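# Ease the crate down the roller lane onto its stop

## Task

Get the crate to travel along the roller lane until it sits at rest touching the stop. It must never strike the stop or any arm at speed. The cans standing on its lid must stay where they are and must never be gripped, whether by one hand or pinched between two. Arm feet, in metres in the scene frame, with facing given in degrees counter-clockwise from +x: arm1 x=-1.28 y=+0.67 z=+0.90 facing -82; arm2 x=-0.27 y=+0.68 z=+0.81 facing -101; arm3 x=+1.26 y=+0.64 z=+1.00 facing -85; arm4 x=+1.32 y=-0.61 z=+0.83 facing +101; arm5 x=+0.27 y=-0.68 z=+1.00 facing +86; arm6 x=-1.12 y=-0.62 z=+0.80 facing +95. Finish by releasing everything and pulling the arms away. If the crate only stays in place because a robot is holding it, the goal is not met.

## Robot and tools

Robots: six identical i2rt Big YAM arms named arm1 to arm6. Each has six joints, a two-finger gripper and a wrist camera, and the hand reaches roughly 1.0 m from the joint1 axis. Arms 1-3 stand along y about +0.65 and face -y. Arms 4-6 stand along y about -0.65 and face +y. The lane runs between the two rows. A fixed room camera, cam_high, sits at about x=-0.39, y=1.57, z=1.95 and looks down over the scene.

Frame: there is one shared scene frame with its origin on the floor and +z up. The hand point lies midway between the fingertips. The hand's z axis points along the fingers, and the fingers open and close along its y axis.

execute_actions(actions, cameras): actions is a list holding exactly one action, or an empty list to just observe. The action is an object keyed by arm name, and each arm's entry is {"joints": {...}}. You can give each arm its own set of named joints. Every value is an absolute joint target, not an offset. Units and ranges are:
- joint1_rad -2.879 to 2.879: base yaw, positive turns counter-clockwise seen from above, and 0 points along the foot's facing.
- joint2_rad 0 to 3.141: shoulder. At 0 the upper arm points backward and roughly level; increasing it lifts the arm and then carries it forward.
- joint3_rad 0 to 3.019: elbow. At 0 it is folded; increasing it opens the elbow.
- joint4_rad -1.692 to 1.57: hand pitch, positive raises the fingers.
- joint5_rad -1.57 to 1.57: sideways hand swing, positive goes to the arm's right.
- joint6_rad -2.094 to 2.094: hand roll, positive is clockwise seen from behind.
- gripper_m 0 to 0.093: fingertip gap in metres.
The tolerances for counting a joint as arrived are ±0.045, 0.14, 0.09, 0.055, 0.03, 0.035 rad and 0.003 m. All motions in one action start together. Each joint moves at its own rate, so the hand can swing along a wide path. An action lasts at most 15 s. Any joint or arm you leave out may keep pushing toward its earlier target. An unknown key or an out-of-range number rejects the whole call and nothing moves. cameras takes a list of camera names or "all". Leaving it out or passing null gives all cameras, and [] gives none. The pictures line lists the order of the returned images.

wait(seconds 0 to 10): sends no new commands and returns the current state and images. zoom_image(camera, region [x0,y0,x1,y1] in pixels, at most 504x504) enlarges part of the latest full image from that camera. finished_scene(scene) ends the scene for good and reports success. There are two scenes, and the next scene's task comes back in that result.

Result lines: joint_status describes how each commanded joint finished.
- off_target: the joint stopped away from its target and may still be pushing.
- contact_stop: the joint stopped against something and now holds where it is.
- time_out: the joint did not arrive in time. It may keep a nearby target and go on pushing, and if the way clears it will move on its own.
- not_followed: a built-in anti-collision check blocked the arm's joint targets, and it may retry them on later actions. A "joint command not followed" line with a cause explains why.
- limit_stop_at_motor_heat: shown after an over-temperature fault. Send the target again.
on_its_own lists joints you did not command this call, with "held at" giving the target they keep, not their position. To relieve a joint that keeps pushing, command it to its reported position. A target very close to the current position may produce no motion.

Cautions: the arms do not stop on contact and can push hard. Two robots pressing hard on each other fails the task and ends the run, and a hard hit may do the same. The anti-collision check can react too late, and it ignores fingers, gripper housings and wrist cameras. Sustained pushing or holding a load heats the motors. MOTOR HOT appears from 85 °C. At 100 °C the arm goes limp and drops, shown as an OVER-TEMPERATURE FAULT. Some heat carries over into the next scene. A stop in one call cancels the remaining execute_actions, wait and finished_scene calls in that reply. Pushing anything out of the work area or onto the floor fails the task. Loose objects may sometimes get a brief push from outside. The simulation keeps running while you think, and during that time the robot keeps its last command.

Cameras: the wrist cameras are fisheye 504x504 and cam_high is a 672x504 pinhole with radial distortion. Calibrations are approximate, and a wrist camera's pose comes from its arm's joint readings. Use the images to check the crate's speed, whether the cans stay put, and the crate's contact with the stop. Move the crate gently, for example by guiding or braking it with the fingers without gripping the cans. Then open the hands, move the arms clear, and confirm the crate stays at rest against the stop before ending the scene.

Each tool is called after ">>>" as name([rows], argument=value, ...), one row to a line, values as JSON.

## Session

>>> execute_actions(actions=[])

Scene clock: 0.00 s.
arm1.joint_positions: joint1_rad=+0.650 joint2_rad=+0.471 joint3_rad=+1.447 joint4_rad=-1.329 joint5_rad=+0.199 joint6_rad=-0.338 gripper_m=+0.095
arm1.joint_status: not commanded
arm1.hand: x=-1.1897 y=+0.5282 z=+1.4915 quat_wxyz=(-0.435, -0.235, -0.787, +0.369) (m; scene frame)
arm2.joint_positions: joint1_rad=+0.704 joint2_rad=+0.608 joint3_rad=+1.308 joint4_rad=-1.177 joint5_rad=-0.076 joint6_rad=-0.482 gripper_m=+0.094
arm2.joint_status: not commanded
arm2.hand: x=-0.1307 y=+0.4578 z=+1.3488 quat_wxyz=(-0.396, -0.227, -0.822, +0.341) (m; scene frame)
arm3.joint_positions: joint1_rad=-0.380 joint2_rad=+0.473 joint3_rad=+1.347 joint4_rad=-1.519 joint5_rad=-0.237 joint6_rad=+0.277 gripper_m=+0.095
arm3.joint_status: not commanded
arm3.hand: x=+1.2472 y=+0.4835 z=+1.5092 quat_wxyz=(-0.388, -0.758, -0.467, +0.236) (m; scene frame)
arm4.joint_positions: joint1_rad=+0.398 joint2_rad=+0.517 joint3_rad=+1.350 joint4_rad=-1.305 joint5_rad=+0.113 joint6_rad=+0.468 gripper_m=+0.095
arm4.joint_status: not commanded
arm4.hand: x=+1.2270 y=-0.4320 z=+1.3792 quat_wxyz=(-0.179, +0.618, -0.587, -0.492) (m; scene frame)
arm5.joint_positions: joint1_rad=+0.232 joint2_rad=+0.512 joint3_rad=+1.426 joint4_rad=-1.166 joint5_rad=-0.251 joint6_rad=-0.377 gripper_m=+0.094
arm5.joint_status: not commanded
arm5.hand: x=+0.1946 y=-0.5022 z=+1.6176 quat_wxyz=(-0.417, +0.719, -0.318, -0.456) (m; scene frame)
arm6.joint_positions: joint1_rad=+0.584 joint2_rad=+0.526 joint3_rad=+1.324 joint4_rad=-1.504 joint5_rad=+0.269 joint6_rad=+0.006 gripper_m=+0.094
arm6.joint_status: not commanded
arm6.hand: x=-1.1959 y=-0.4488 z=+1.2930 quat_wxyz=(-0.290, +0.784, -0.444, -0.323) (m; scene frame)
pictures: arm1_cam_wrist, arm2_cam_wrist, arm3_cam_wrist, arm4_cam_wrist, arm5_cam_wrist, arm6_cam_wrist, cam_high
camera_calibration (this result's frames):
arm1_cam_wrist: T_world_to_cam=[[-0.677937, -0.624752, 0.38741, -1.05426], [-0.726358, 0.488165, -0.483837, -0.394728], [0.113158, -0.609409, -0.784739, 1.75127], [0, 0, 0, 1]] pos_world=[-1.19961, 0.601282, 1.59174]
arm2_cam_wrist: T_world_to_cam=[[-0.64566, -0.657261, 0.388757, -0.310654], [-0.762088, 0.52232, -0.382628, 0.183073], [0.0484314, -0.543315, -0.838131, 1.50775], [0, 0, 0, 1]] pos_world=[-0.134082, 0.51938, 1.45451]
arm3_cam_wrist: T_world_to_cam=[[-0.892659, 0.268764, -0.361837, 1.5238], [0.366304, 0.900353, -0.234917, -0.532265], [0.262644, -0.342243, -0.902157, 1.32217], [0, 0, 0, 1]] pos_world=[1.20794, 0.522189, 1.61913]
arm4_cam_wrist: T_world_to_cam=[[0.90133, 0.239251, -0.361058, -0.502646], [0.078489, -0.910016, -0.407075, 0.0775571], [-0.425962, 0.33857, -0.839004, 1.9462], [0, 0, 0, 1]] pos_world=[1.27597, -0.468087, 1.48295]
arm5_cam_wrist: T_world_to_cam=[[0.837649, 0.444389, 0.317588, -0.457677], [0.539969, -0.586082, -0.604104, 0.586292], [-0.0823249, 0.677514, -0.730888, 1.66203], [0, 0, 0, 1]] pos_world=[0.20362, -0.57905, 1.71429]
arm6_cam_wrist: T_world_to_cam=[[0.883642, 0.432396, 0.17947, 1.01658], [0.466085, -0.848587, -0.250329, 0.497231], [0.044055, 0.304849, -0.951381, 1.53743], [0, 0, 0, 1]] pos_world=[-1.19778, -0.486305, 1.4047]
Images, in order (width x height): arm1_cam_wrist 504x504, arm2_cam_wrist 504x504, arm3_cam_wrist 504x504, arm4_cam_wrist 504x504, arm5_cam_wrist 504x504, arm6_cam_wrist 504x504, cam_high 672x504.

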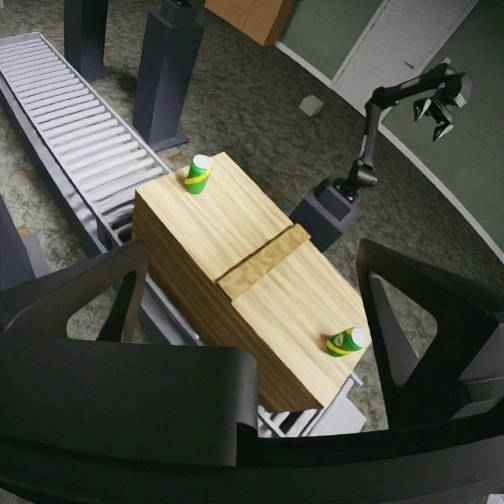

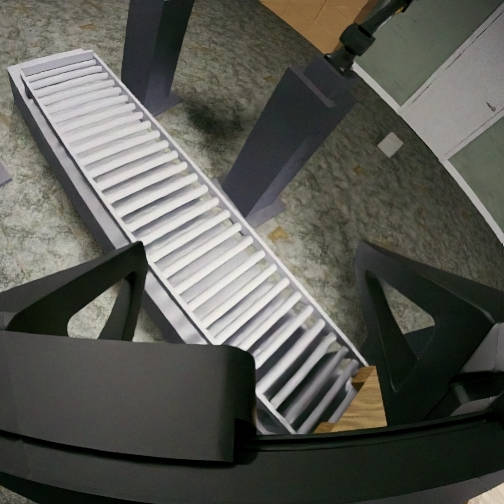

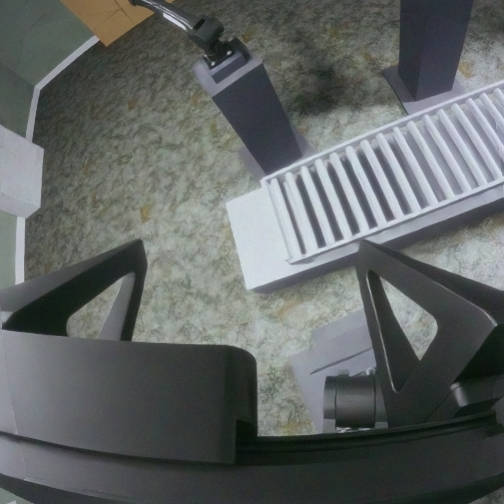

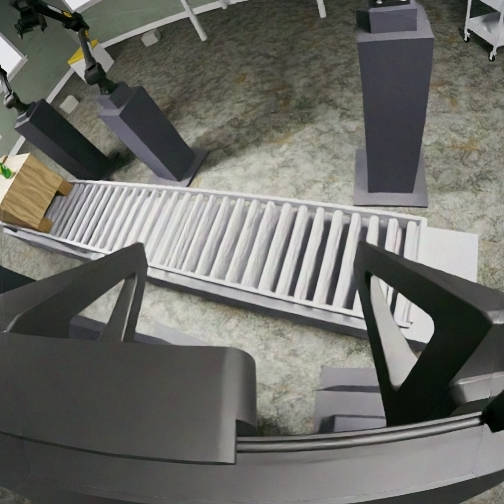

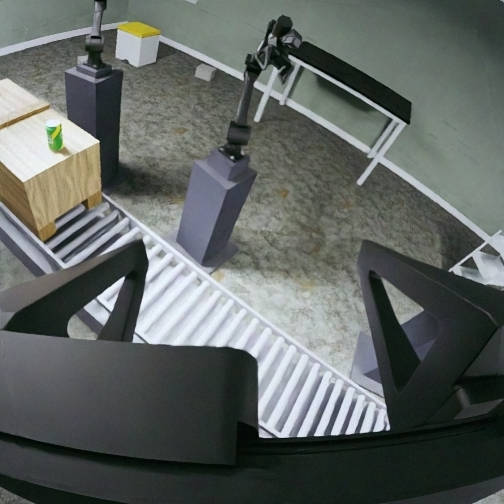

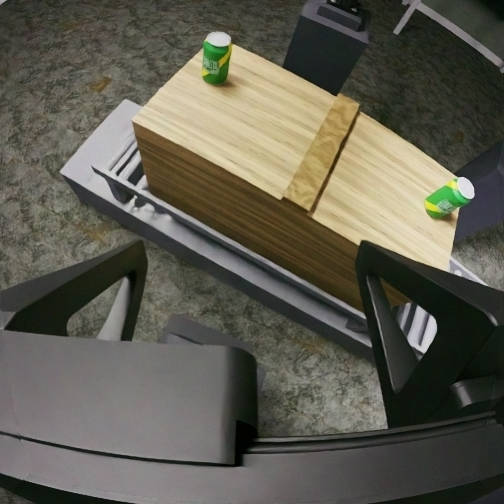

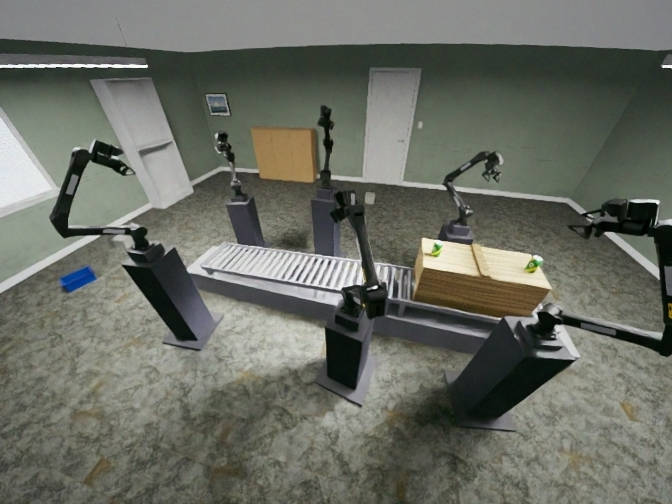

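>>> execute_actions([
  {"arm2":{"joints":{"joint1_rad":-0.28,"joint2_rad":2.47,"joint3_rad":1.9,"joint4_rad":-0.9,"joint5_rad":0,"joint6_rad":-0.4,"gripper_m":0}},"arm5":{"joints":{"joint1_rad":0.2,"joint2_rad":2.75,"joint3_rad":1.6,"joint4_rad":-0.45,"joint5_rad":0,"joint6_rad":-0.3,"gripper_m":0}},"arm3":{"joints":{"joint1_rad":-1.0,"joint2_rad":3.05,"joint3_rad":2.35,"joint4_rad":-0.35,"joint5_rad":0.15,"joint6_rad":-0.7,"gripper_m":0}},"arm1":{"joints":{"joint1_rad":-0.88,"joint2_rad":2.6,"joint3_rad":1.9,"joint4_rad":-0.75,"joint5_rad":0,"joint6_rad":-0.5,"gripper_m":0}},"arm4":{"joints":{"joint1_rad":-0.5}}},
], cameras=["cam_high","arm1_cam_wrist","arm2_cam_wrist","arm3_cam_wrist"])

Scene clock: 3.47 s.
arm1.joint_positions: joint1_rad=-0.872 joint2_rad=+2.608 joint3_rad=+1.890 joint4_rad=-0.749 joint5_rad=+0.001 joint6_rad=-0.487 gripper_m=+0.001
arm1.joint_status: all done
arm1.hand: x=-1.7472 y=+0.1525 z=+0.6658 quat_wxyz=(-0.004, -0.787, -0.615, +0.051) (m; scene frame)
arm2.joint_positions: joint1_rad=-0.291 joint2_rad=+2.467 joint3_rad=+1.877 joint4_rad=-0.897 joint5_rad=-0.002 joint6_rad=-0.406 gripper_m=+0.000
arm2.joint_status: all done
arm2.hand: x=-0.5946 y=+0.0628 z=+0.6684 quat_wxyz=(-0.016, -0.736, -0.676, +0.039) (m; scene frame)
arm3.joint_positions: joint1_rad=-0.997 joint2_rad=+3.073 joint3_rad=+2.320 joint4_rad=-0.361 joint5_rad=+0.149 joint6_rad=-0.691 gripper_m=+0.001
arm3.joint_status: all done
arm3.hand: x=+0.6249 y=+0.1838 z=+0.5962 quat_wxyz=(+0.073, -0.772, -0.593, +0.218) (m; scene frame)
arm4.joint_positions: joint1_rad=-0.492 joint2_rad=+0.517 joint3_rad=+1.350 joint4_rad=-1.305 joint5_rad=+0.113 joint6_rad=+0.468 gripper_m=+0.095
arm4.joint_status: all done
arm4.hand: x=+1.4010 y=-0.4242 z=+1.3792 quat_wxyz=(-0.374, +0.305, -0.796, -0.367) (m; scene frame)
arm5.joint_positions: joint1_rad=+0.207 joint2_rad=+2.759 joint3_rad=+1.589 joint4_rad=-0.456 joint5_rad=-0.003 joint6_rad=-0.310 gripper_m=+0.000
arm5.joint_status: all done
arm5.hand: x=+0.2040 y=-0.1459 z=+0.6147 quat_wxyz=(+0.016, +0.845, -0.535, +0.018) (m; scene frame)
arm6.joint_positions: joint1_rad=+0.584 joint2_rad=+0.526 joint3_rad=+1.324 joint4_rad=-1.504 joint5_rad=+0.269 joint6_rad=+0.006 gripper_m=+0.094
arm6.joint_status: not commanded
arm6.hand: x=-1.1959 y=-0.4488 z=+1.2930 quat_wxyz=(-0.290, +0.784, -0.444, -0.323) (m; scene frame)
pictures: arm1_cam_wrist, arm2_cam_wrist, arm3_cam_wrist, cam_high
camera_calibration (this result's frames):
arm1_cam_wrist: T_world_to_cam=[[-0.972675, 0.226767, 0.0498009, -1.76707], [0.219526, 0.828467, 0.515218, -0.080293], [0.0755762, 0.512072, -0.855611, 0.747915], [0, 0, 0, 1]] pos_world=[-1.75768, 0.0842458, 0.769294]
arm2_cam_wrist: T_world_to_cam=[[-0.995774, 0.0830009, 0.0393015, -0.626372], [0.0912589, 0.846447, 0.524594, -0.343743], [0.0102752, 0.525964, -0.850445, 0.663712], [0, 0, 0, 1]] pos_world=[-0.599175, -0.00613895, 0.769394]
arm3_cam_wrist: T_world_to_cam=[[-0.879516, 0.287389, 0.379288, 0.265016], [0.416842, 0.849756, 0.322735, -0.603749], [-0.229552, 0.441953, -0.86717, 0.70195], [0, 0, 0, 1]] pos_world=[0.645888, 0.126647, 0.703043]
Images, in order (width x height): arm1_cam_wrist 504x504, arm2_cam_wrist 504x504, arm3_cam_wrist 504x504, cam_high 672x504.

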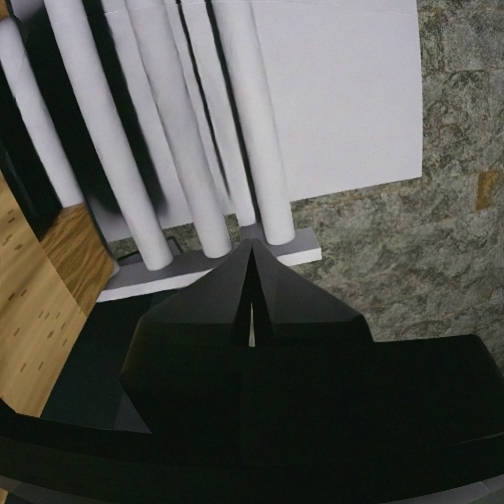

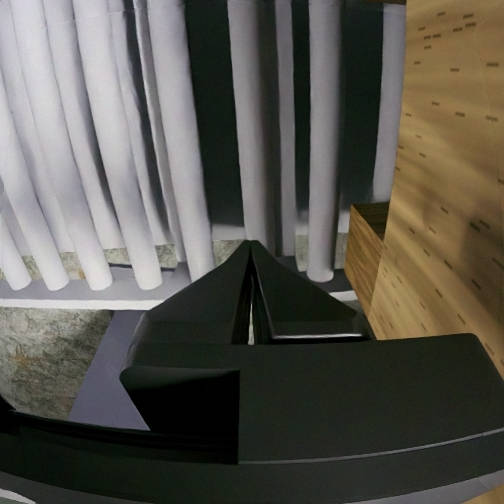

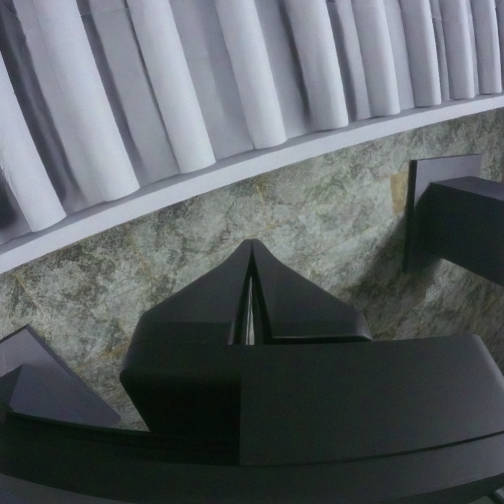

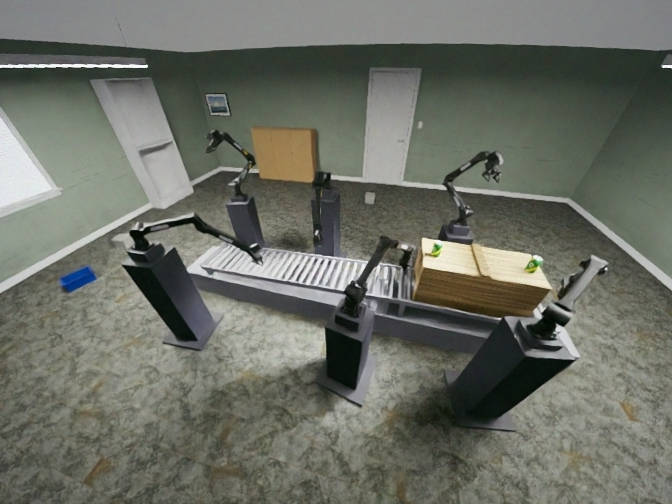

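>>> execute_actions([
  {"arm2":{"joints":{"joint1_rad":-0.35}},"arm1":{"joints":{"joint1_rad":-0.71}},"arm5":{"joints":{"joint6_rad":0.5}},"arm3":{"joints":{"joint1_rad":-0.94,"joint2_rad":3.1,"joint3_rad":2.5}}},
], cameras=[])

>>> execute_actions([
  {"arm1":{"joints":{"joint1_rad":-0.63}}},
], cameras=["cam_high","arm1_cam_wrist","arm2_cam_wrist"])

Scene clock: 5.70 s.
arm1.joint_positions: joint1_rad=-0.706 joint2_rad=+2.608 joint3_rad=+1.890 joint4_rad=-0.749 joint5_rad=+0.001 joint6_rad=-0.488 gripper_m=+0.001
arm1.joint_status: all done
arm1.hand: x=-1.6550 y=+0.0825 z=+0.6647 quat_wxyz=(-0.008, -0.733, -0.678, +0.050) (m; scene frame)
arm2.joint_positions: joint1_rad=-0.352 joint2_rad=+2.467 joint3_rad=+1.877 joint4_rad=-0.897 joint5_rad=-0.002 joint6_rad=-0.406 gripper_m=+0.000
arm2.joint_status: all done
arm2.hand: x=-0.6313 y=+0.0838 z=+0.6682 quat_wxyz=(-0.015, -0.756, -0.653, +0.039) (m; scene frame)
arm3.joint_positions: joint1_rad=-0.934 joint2_rad=+3.110 joint3_rad=+2.452 joint4_rad=-0.361 joint5_rad=+0.149 joint6_rad=-0.691 gripper_m=+0.001
arm3.joint_status: all done
arm3.hand: x=+0.6229 y=+0.1172 z=+0.6204 quat_wxyz=(+0.064, -0.747, -0.606, +0.266) (m; scene frame)
arm4.joint_positions: joint1_rad=-0.492 joint2_rad=+0.517 joint3_rad=+1.350 joint4_rad=-1.305 joint5_rad=+0.113 joint6_rad=+0.468 gripper_m=+0.095
arm4.joint_status: not commanded
arm4.hand: x=+1.4010 y=-0.4242 z=+1.3792 quat_wxyz=(-0.374, +0.305, -0.796, -0.367) (m; scene frame)
arm5.joint_positions: joint1_rad=+0.207 joint2_rad=+2.759 joint3_rad=+1.589 joint4_rad=-0.456 joint5_rad=-0.003 joint6_rad=+0.490 gripper_m=+0.000
arm5.joint_status: all done
arm5.hand: x=+0.2040 y=-0.1459 z=+0.6147 quat_wxyz=(+0.008, +0.570, -0.821, +0.023) (m; scene frame)
arm6.joint_positions: joint1_rad=+0.584 joint2_rad=+0.526 joint3_rad=+1.324 joint4_rad=-1.504 joint5_rad=+0.269 joint6_rad=+0.006 gripper_m=+0.094
arm6.joint_status: not commanded
arm6.hand: x=-1.1959 y=-0.4488 z=+1.2930 quat_wxyz=(-0.290, +0.784, -0.444, -0.323) (m; scene frame)
pictures: none
No camera images: the call's "cameras" was empty. Leave "cameras" out to get every camera's image.

Scene clock: 6.53 s.
arm1.joint_positions: joint1_rad=-0.644 joint2_rad=+2.606 joint3_rad=+1.890 joint4_rad=-0.749 joint5_rad=+0.004 joint6_rad=-0.487 gripper_m=+0.001
arm1.joint_status: all done
arm1.hand: x=-1.6191 y=+0.0604 z=+0.6656 quat_wxyz=(-0.008, -0.712, -0.700, +0.051) (m; scene frame)
arm2.joint_positions: joint1_rad=-0.352 joint2_rad=+2.467 joint3_rad=+1.877 joint4_rad=-0.897 joint5_rad=-0.002 joint6_rad=-0.406 gripper_m=+0.000
arm2.joint_status: not commanded
arm2.hand: x=-0.6313 y=+0.0838 z=+0.6682 quat_wxyz=(-0.015, -0.756, -0.653, +0.039) (m; scene frame)
arm3.joint_positions: joint1_rad=-0.934 joint2_rad=+3.110 joint3_rad=+2.452 joint4_rad=-0.361 joint5_rad=+0.149 joint6_rad=-0.691 gripper_m=+0.001
arm3.joint_status: not commanded
arm3.hand: x=+0.6229 y=+0.1172 z=+0.6204 quat_wxyz=(+0.064, -0.747, -0.606, +0.266) (m; scene frame)
arm4.joint_positions: joint1_rad=-0.492 joint2_rad=+0.517 joint3_rad=+1.350 joint4_rad=-1.305 joint5_rad=+0.113 joint6_rad=+0.468 gripper_m=+0.095
arm4.joint_status: not commanded
arm4.hand: x=+1.4010 y=-0.4242 z=+1.3792 quat_wxyz=(-0.374, +0.305, -0.796, -0.367) (m; scene frame)
arm5.joint_positions: joint1_rad=+0.207 joint2_rad=+2.759 joint3_rad=+1.589 joint4_rad=-0.456 joint5_rad=-0.003 joint6_rad=+0.490 gripper_m=+0.000
arm5.joint_status: not commanded
arm5.hand: x=+0.2040 y=-0.1459 z=+0.6147 quat_wxyz=(+0.008, +0.570, -0.821, +0.023) (m; scene frame)
arm6.joint_positions: joint1_rad=+0.584 joint2_rad=+0.526 joint3_rad=+1.324 joint4_rad=-1.504 joint5_rad=+0.269 joint6_rad=+0.006 gripper_m=+0.094
arm6.joint_status: not commanded
arm6.hand: x=-1.1959 y=-0.4488 z=+1.2930 quat_wxyz=(-0.290, +0.784, -0.444, -0.323) (m; scene frame)
pictures: arm1_cam_wrist, arm2_cam_wrist, cam_high
camera_calibration (this result's frames):
arm1_cam_wrist: T_world_to_cam=[[-0.998636, 0.000806687, 0.0522123, -1.65157], [0.0276948, 0.855851, 0.51648, -0.345055], [-0.0442693, 0.517221, -0.854706, 0.59033], [0, 0, 0, 1]] pos_world=[-1.61363, -0.00868321, 0.769005]
arm2_cam_wrist: T_world_to_cam=[[-0.988917, 0.143202, 0.0391994, -0.6653], [0.142332, 0.839263, 0.524766, -0.325434], [0.0422489, 0.52453, -0.850343, 0.673102], [0, 0, 0, 1]] pos_world=[-0.640044, 0.0153343, 0.769224]
Images, in order (width x height): arm1_cam_wrist 504x504, arm2_cam_wrist 504x504, cam_high 672x504.

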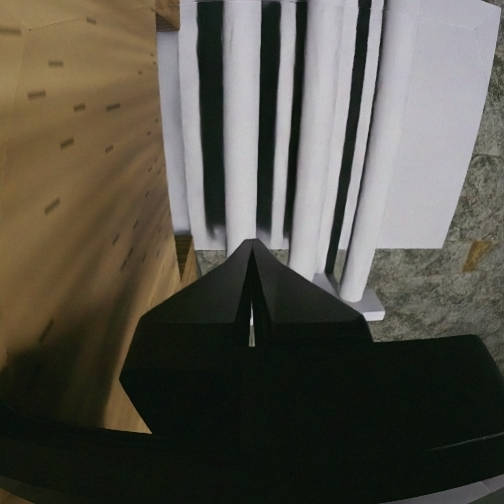

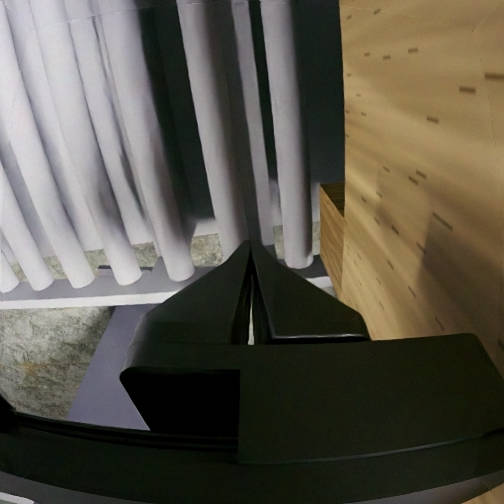

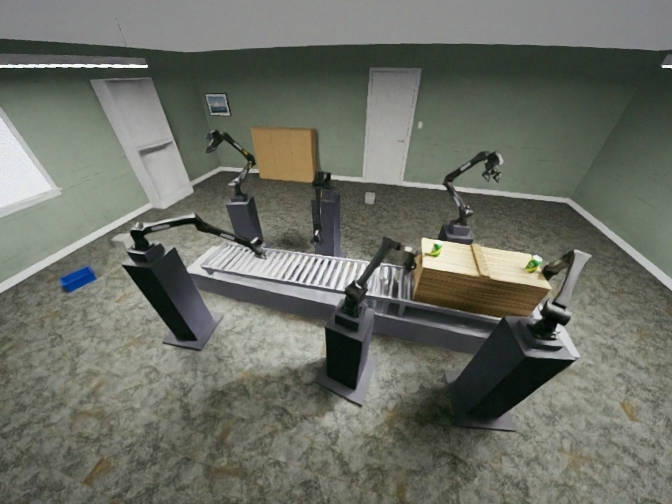

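>>> execute_actions([
  {"arm1":{"joints":{"joint1_rad":-0.53,"joint6_rad":-0.4}},"arm2":{"joints":{"joint1_rad":-0.3}}},
], cameras=[])

>>> execute_actions([
  {"arm1":{"joints":{"joint1_rad":-0.42,"joint6_rad":-0.3}},"arm2":{"joints":{"joint1_rad":-0.19}}},
], cameras=[])

>>> execute_actions([
  {"arm1":{"joints":{"joint1_rad":-0.31,"joint6_rad":-0.2}},"arm2":{"joints":{"joint1_rad":-0.08,"joint6_rad":-0.3}}},
], cameras=[])

>>> execute_actions([
  {"arm1":{"joints":{"joint1_rad":-0.2,"joint6_rad":-0.1}},"arm2":{"joints":{"joint1_rad":0.03,"joint6_rad":-0.2}}},
], cameras=["cam_high"])

Scene clock: 8.53 s.
arm1.joint_positions: joint1_rad=-0.556 joint2_rad=+2.606 joint3_rad=+1.890 joint4_rad=-0.749 joint5_rad=+0.007 joint6_rad=-0.412 gripper_m=+0.001
arm1.joint_status: all done
arm1.hand: x=-1.5647 y=+0.0333 z=+0.6651 quat_wxyz=(-0.011, -0.707, -0.705, +0.050) (m; scene frame)
arm2.joint_positions: joint1_rad=-0.282 joint2_rad=+2.466 joint3_rad=+1.877 joint4_rad=-0.899 joint5_rad=+0.000 joint6_rad=-0.406 gripper_m=+0.000
arm2.joint_status: all done
arm2.hand: x=-0.5894 y=+0.0604 z=+0.6688 quat_wxyz=(-0.015, -0.733, -0.679, +0.038) (m; scene frame)
arm3.joint_positions: joint1_rad=-0.934 joint2_rad=+3.110 joint3_rad=+2.452 joint4_rad=-0.361 joint5_rad=+0.149 joint6_rad=-0.691 gripper_m=+0.001
arm3.joint_status: not commanded
arm3.hand: x=+0.6229 y=+0.1172 z=+0.6204 quat_wxyz=(+0.064, -0.747, -0.606, +0.266) (m; scene frame)
arm4.joint_positions: joint1_rad=-0.492 joint2_rad=+0.517 joint3_rad=+1.350 joint4_rad=-1.305 joint5_rad=+0.113 joint6_rad=+0.468 gripper_m=+0.095
arm4.joint_status: not commanded
arm4.hand: x=+1.4010 y=-0.4242 z=+1.3792 quat_wxyz=(-0.374, +0.305, -0.796, -0.367) (m; scene frame)
arm5.joint_positions: joint1_rad=+0.207 joint2_rad=+2.759 joint3_rad=+1.589 joint4_rad=-0.456 joint5_rad=-0.003 joint6_rad=+0.490 gripper_m=+0.000
arm5.joint_status: not commanded
arm5.hand: x=+0.2040 y=-0.1459 z=+0.6147 quat_wxyz=(+0.008, +0.570, -0.821, +0.023) (m; scene frame)
arm6.joint_positions: joint1_rad=+0.584 joint2_rad=+0.526 joint3_rad=+1.324 joint4_rad=-1.504 joint5_rad=+0.269 joint6_rad=+0.006 gripper_m=+0.094
arm6.joint_status: not commanded
arm6.hand: x=-1.1959 y=-0.4488 z=+1.2930 quat_wxyz=(-0.290, +0.784, -0.444, -0.323) (m; scene frame)
pictures: none
No camera images: the call's "cameras" was empty. Leave "cameras" out to get every camera's image.

Scene clock: 10.00 s.
arm1.joint_positions: joint1_rad=-0.427 joint2_rad=+2.606 joint3_rad=+1.890 joint4_rad=-0.749 joint5_rad=+0.004 joint6_rad=-0.313 gripper_m=+0.001
arm1.joint_status: all done
arm1.hand: x=-1.4800 y=+0.0020 z=+0.6644 quat_wxyz=(-0.018, -0.697, -0.715, +0.047) (m; scene frame)
arm2.joint_positions: joint1_rad=-0.163 joint2_rad=+2.466 joint3_rad=+1.877 joint4_rad=-0.901 joint5_rad=+0.002 joint6_rad=-0.405 gripper_m=+0.000
arm2.joint_status: all done
arm2.hand: x=-0.5134 y=+0.0264 z=+0.6696 quat_wxyz=(-0.017, -0.691, -0.721, +0.037) (m; scene frame)
arm3.joint_positions: joint1_rad=-0.934 joint2_rad=+3.110 joint3_rad=+2.452 joint4_rad=-0.361 joint5_rad=+0.149 joint6_rad=-0.691 gripper_m=+0.001
arm3.joint_status: not commanded
arm3.hand: x=+0.6229 y=+0.1172 z=+0.6204 quat_wxyz=(+0.064, -0.747, -0.606, +0.266) (m; scene frame)
arm4.joint_positions: joint1_rad=-0.492 joint2_rad=+0.517 joint3_rad=+1.350 joint4_rad=-1.305 joint5_rad=+0.113 joint6_rad=+0.468 gripper_m=+0.095
arm4.joint_status: not commanded
arm4.hand: x=+1.4010 y=-0.4242 z=+1.3792 quat_wxyz=(-0.374, +0.305, -0.796, -0.367) (m; scene frame)
arm5.joint_positions: joint1_rad=+0.207 joint2_rad=+2.759 joint3_rad=+1.589 joint4_rad=-0.456 joint5_rad=-0.003 joint6_rad=+0.490 gripper_m=+0.000
arm5.joint_status: not commanded
arm5.hand: x=+0.2040 y=-0.1459 z=+0.6147 quat_wxyz=(+0.008, +0.570, -0.821, +0.023) (m; scene frame)
arm6.joint_positions: joint1_rad=+0.584 joint2_rad=+0.526 joint3_rad=+1.324 joint4_rad=-1.504 joint5_rad=+0.269 joint6_rad=+0.006 gripper_m=+0.094
arm6.joint_status: not commanded
arm6.hand: x=-1.1959 y=-0.4488 z=+1.2930 quat_wxyz=(-0.290, +0.784, -0.444, -0.323) (m; scene frame)
pictures: none
No camera images: the call's "cameras" was empty. Leave "cameras" out to get every camera's image.

Scene clock: 11.57 s.
arm1.joint_positions: joint1_rad=-0.320 joint2_rad=+2.606 joint3_rad=+1.890 joint4_rad=-0.749 joint5_rad=+0.004 joint6_rad=-0.212 gripper_m=+0.001
arm1.joint_status: all done
arm1.hand: x=-1.4078 y=-0.0153 z=+0.6638 quat_wxyz=(-0.023, -0.695, -0.717, +0.044) (m; scene frame)
arm2.joint_positions: joint1_rad=-0.062 joint2_rad=+2.466 joint3_rad=+1.877 joint4_rad=-0.901 joint5_rad=-0.005 joint6_rad=-0.296 gripper_m=+0.000
arm2.joint_status: all done
arm2.hand: x=-0.4455 y=+0.0045 z=+0.6699 quat_wxyz=(-0.023, -0.694, -0.718, +0.034) (m; scene frame)
arm3.joint_positions: joint1_rad=-0.934 joint2_rad=+3.110 joint3_rad=+2.452 joint4_rad=-0.361 joint5_rad=+0.149 joint6_rad=-0.691 gripper_m=+0.001
arm3.joint_status: not commanded
arm3.hand: x=+0.6229 y=+0.1172 z=+0.6204 quat_wxyz=(+0.064, -0.747, -0.606, +0.266) (m; scene frame)
arm4.joint_positions: joint1_rad=-0.492 joint2_rad=+0.517 joint3_rad=+1.350 joint4_rad=-1.305 joint5_rad=+0.113 joint6_rad=+0.468 gripper_m=+0.095
arm4.joint_status: not commanded
arm4.hand: x=+1.4010 y=-0.4242 z=+1.3792 quat_wxyz=(-0.374, +0.305, -0.796, -0.367) (m; scene frame)
arm5.joint_positions: joint1_rad=+0.207 joint2_rad=+2.759 joint3_rad=+1.589 joint4_rad=-0.456 joint5_rad=-0.003 joint6_rad=+0.490 gripper_m=+0.000
arm5.joint_status: not commanded
arm5.hand: x=+0.2040 y=-0.1459 z=+0.6147 quat_wxyz=(+0.008, +0.570, -0.821, +0.023) (m; scene frame)
arm6.joint_positions: joint1_rad=+0.584 joint2_rad=+0.526 joint3_rad=+1.324 joint4_rad=-1.504 joint5_rad=+0.269 joint6_rad=+0.006 gripper_m=+0.094
arm6.joint_status: not commanded
arm6.hand: x=-1.1959 y=-0.4488 z=+1.2930 quat_wxyz=(-0.290, +0.784, -0.444, -0.323) (m; scene frame)
pictures: none
No camera images: the call's "cameras" was empty. Leave "cameras" out to get every camera's image.

Scene clock: 13.10 s.
arm1.joint_positions: joint1_rad=-0.207 joint2_rad=+2.606 joint3_rad=+1.890 joint4_rad=-0.749 joint5_rad=+0.004 joint6_rad=-0.110 gripper_m=+0.001
arm1.joint_status: all done
arm1.hand: x=-1.3295 y=-0.0251 z=+0.6633 quat_wxyz=(-0.028, -0.691, -0.721, +0.041) (m; scene frame)
arm2.joint_positions: joint1_rad=+0.052 joint2_rad=+2.465 joint3_rad=+1.877 joint4_rad=-0.901 joint5_rad=-0.007 joint6_rad=-0.195 gripper_m=+0.000
arm2.joint_status: all done
arm2.hand: x=-0.3670 y=-0.0119 z=+0.6704 quat_wxyz=(-0.028, -0.689, -0.723, +0.031) (m; scene frame)
arm3.joint_positions: joint1_rad=-0.934 joint2_rad=+3.110 joint3_rad=+2.452 joint4_rad=-0.361 joint5_rad=+0.149 joint6_rad=-0.691 gripper_m=+0.001
arm3.joint_status: not commanded
arm3.hand: x=+0.6229 y=+0.1172 z=+0.6204 quat_wxyz=(+0.064, -0.747, -0.606, +0.266) (m; scene frame)
arm4.joint_positions: joint1_rad=-0.492 joint2_rad=+0.517 joint3_rad=+1.350 joint4_rad=-1.305 joint5_rad=+0.113 joint6_rad=+0.468 gripper_m=+0.095
arm4.joint_status: not commanded
arm4.hand: x=+1.4010 y=-0.4242 z=+1.3792 quat_wxyz=(-0.374, +0.305, -0.796, -0.367) (m; scene frame)
arm5.joint_positions: joint1_rad=+0.207 joint2_rad=+2.759 joint3_rad=+1.589 joint4_rad=-0.456 joint5_rad=-0.003 joint6_rad=+0.490 gripper_m=+0.000
arm5.joint_status: not commanded
arm5.hand: x=+0.2040 y=-0.1459 z=+0.6147 quat_wxyz=(+0.008, +0.570, -0.821, +0.023) (m; scene frame)
arm6.joint_positions: joint1_rad=+0.584 joint2_rad=+0.526 joint3_rad=+1.324 joint4_rad=-1.504 joint5_rad=+0.269 joint6_rad=+0.006 gripper_m=+0.094
arm6.joint_status: not commanded
arm6.hand: x=-1.1959 y=-0.4488 z=+1.2930 quat_wxyz=(-0.290, +0.784, -0.444, -0.323) (m; scene frame)
pictures: cam_high
Images, in order (width x height): cam_high 672x504.

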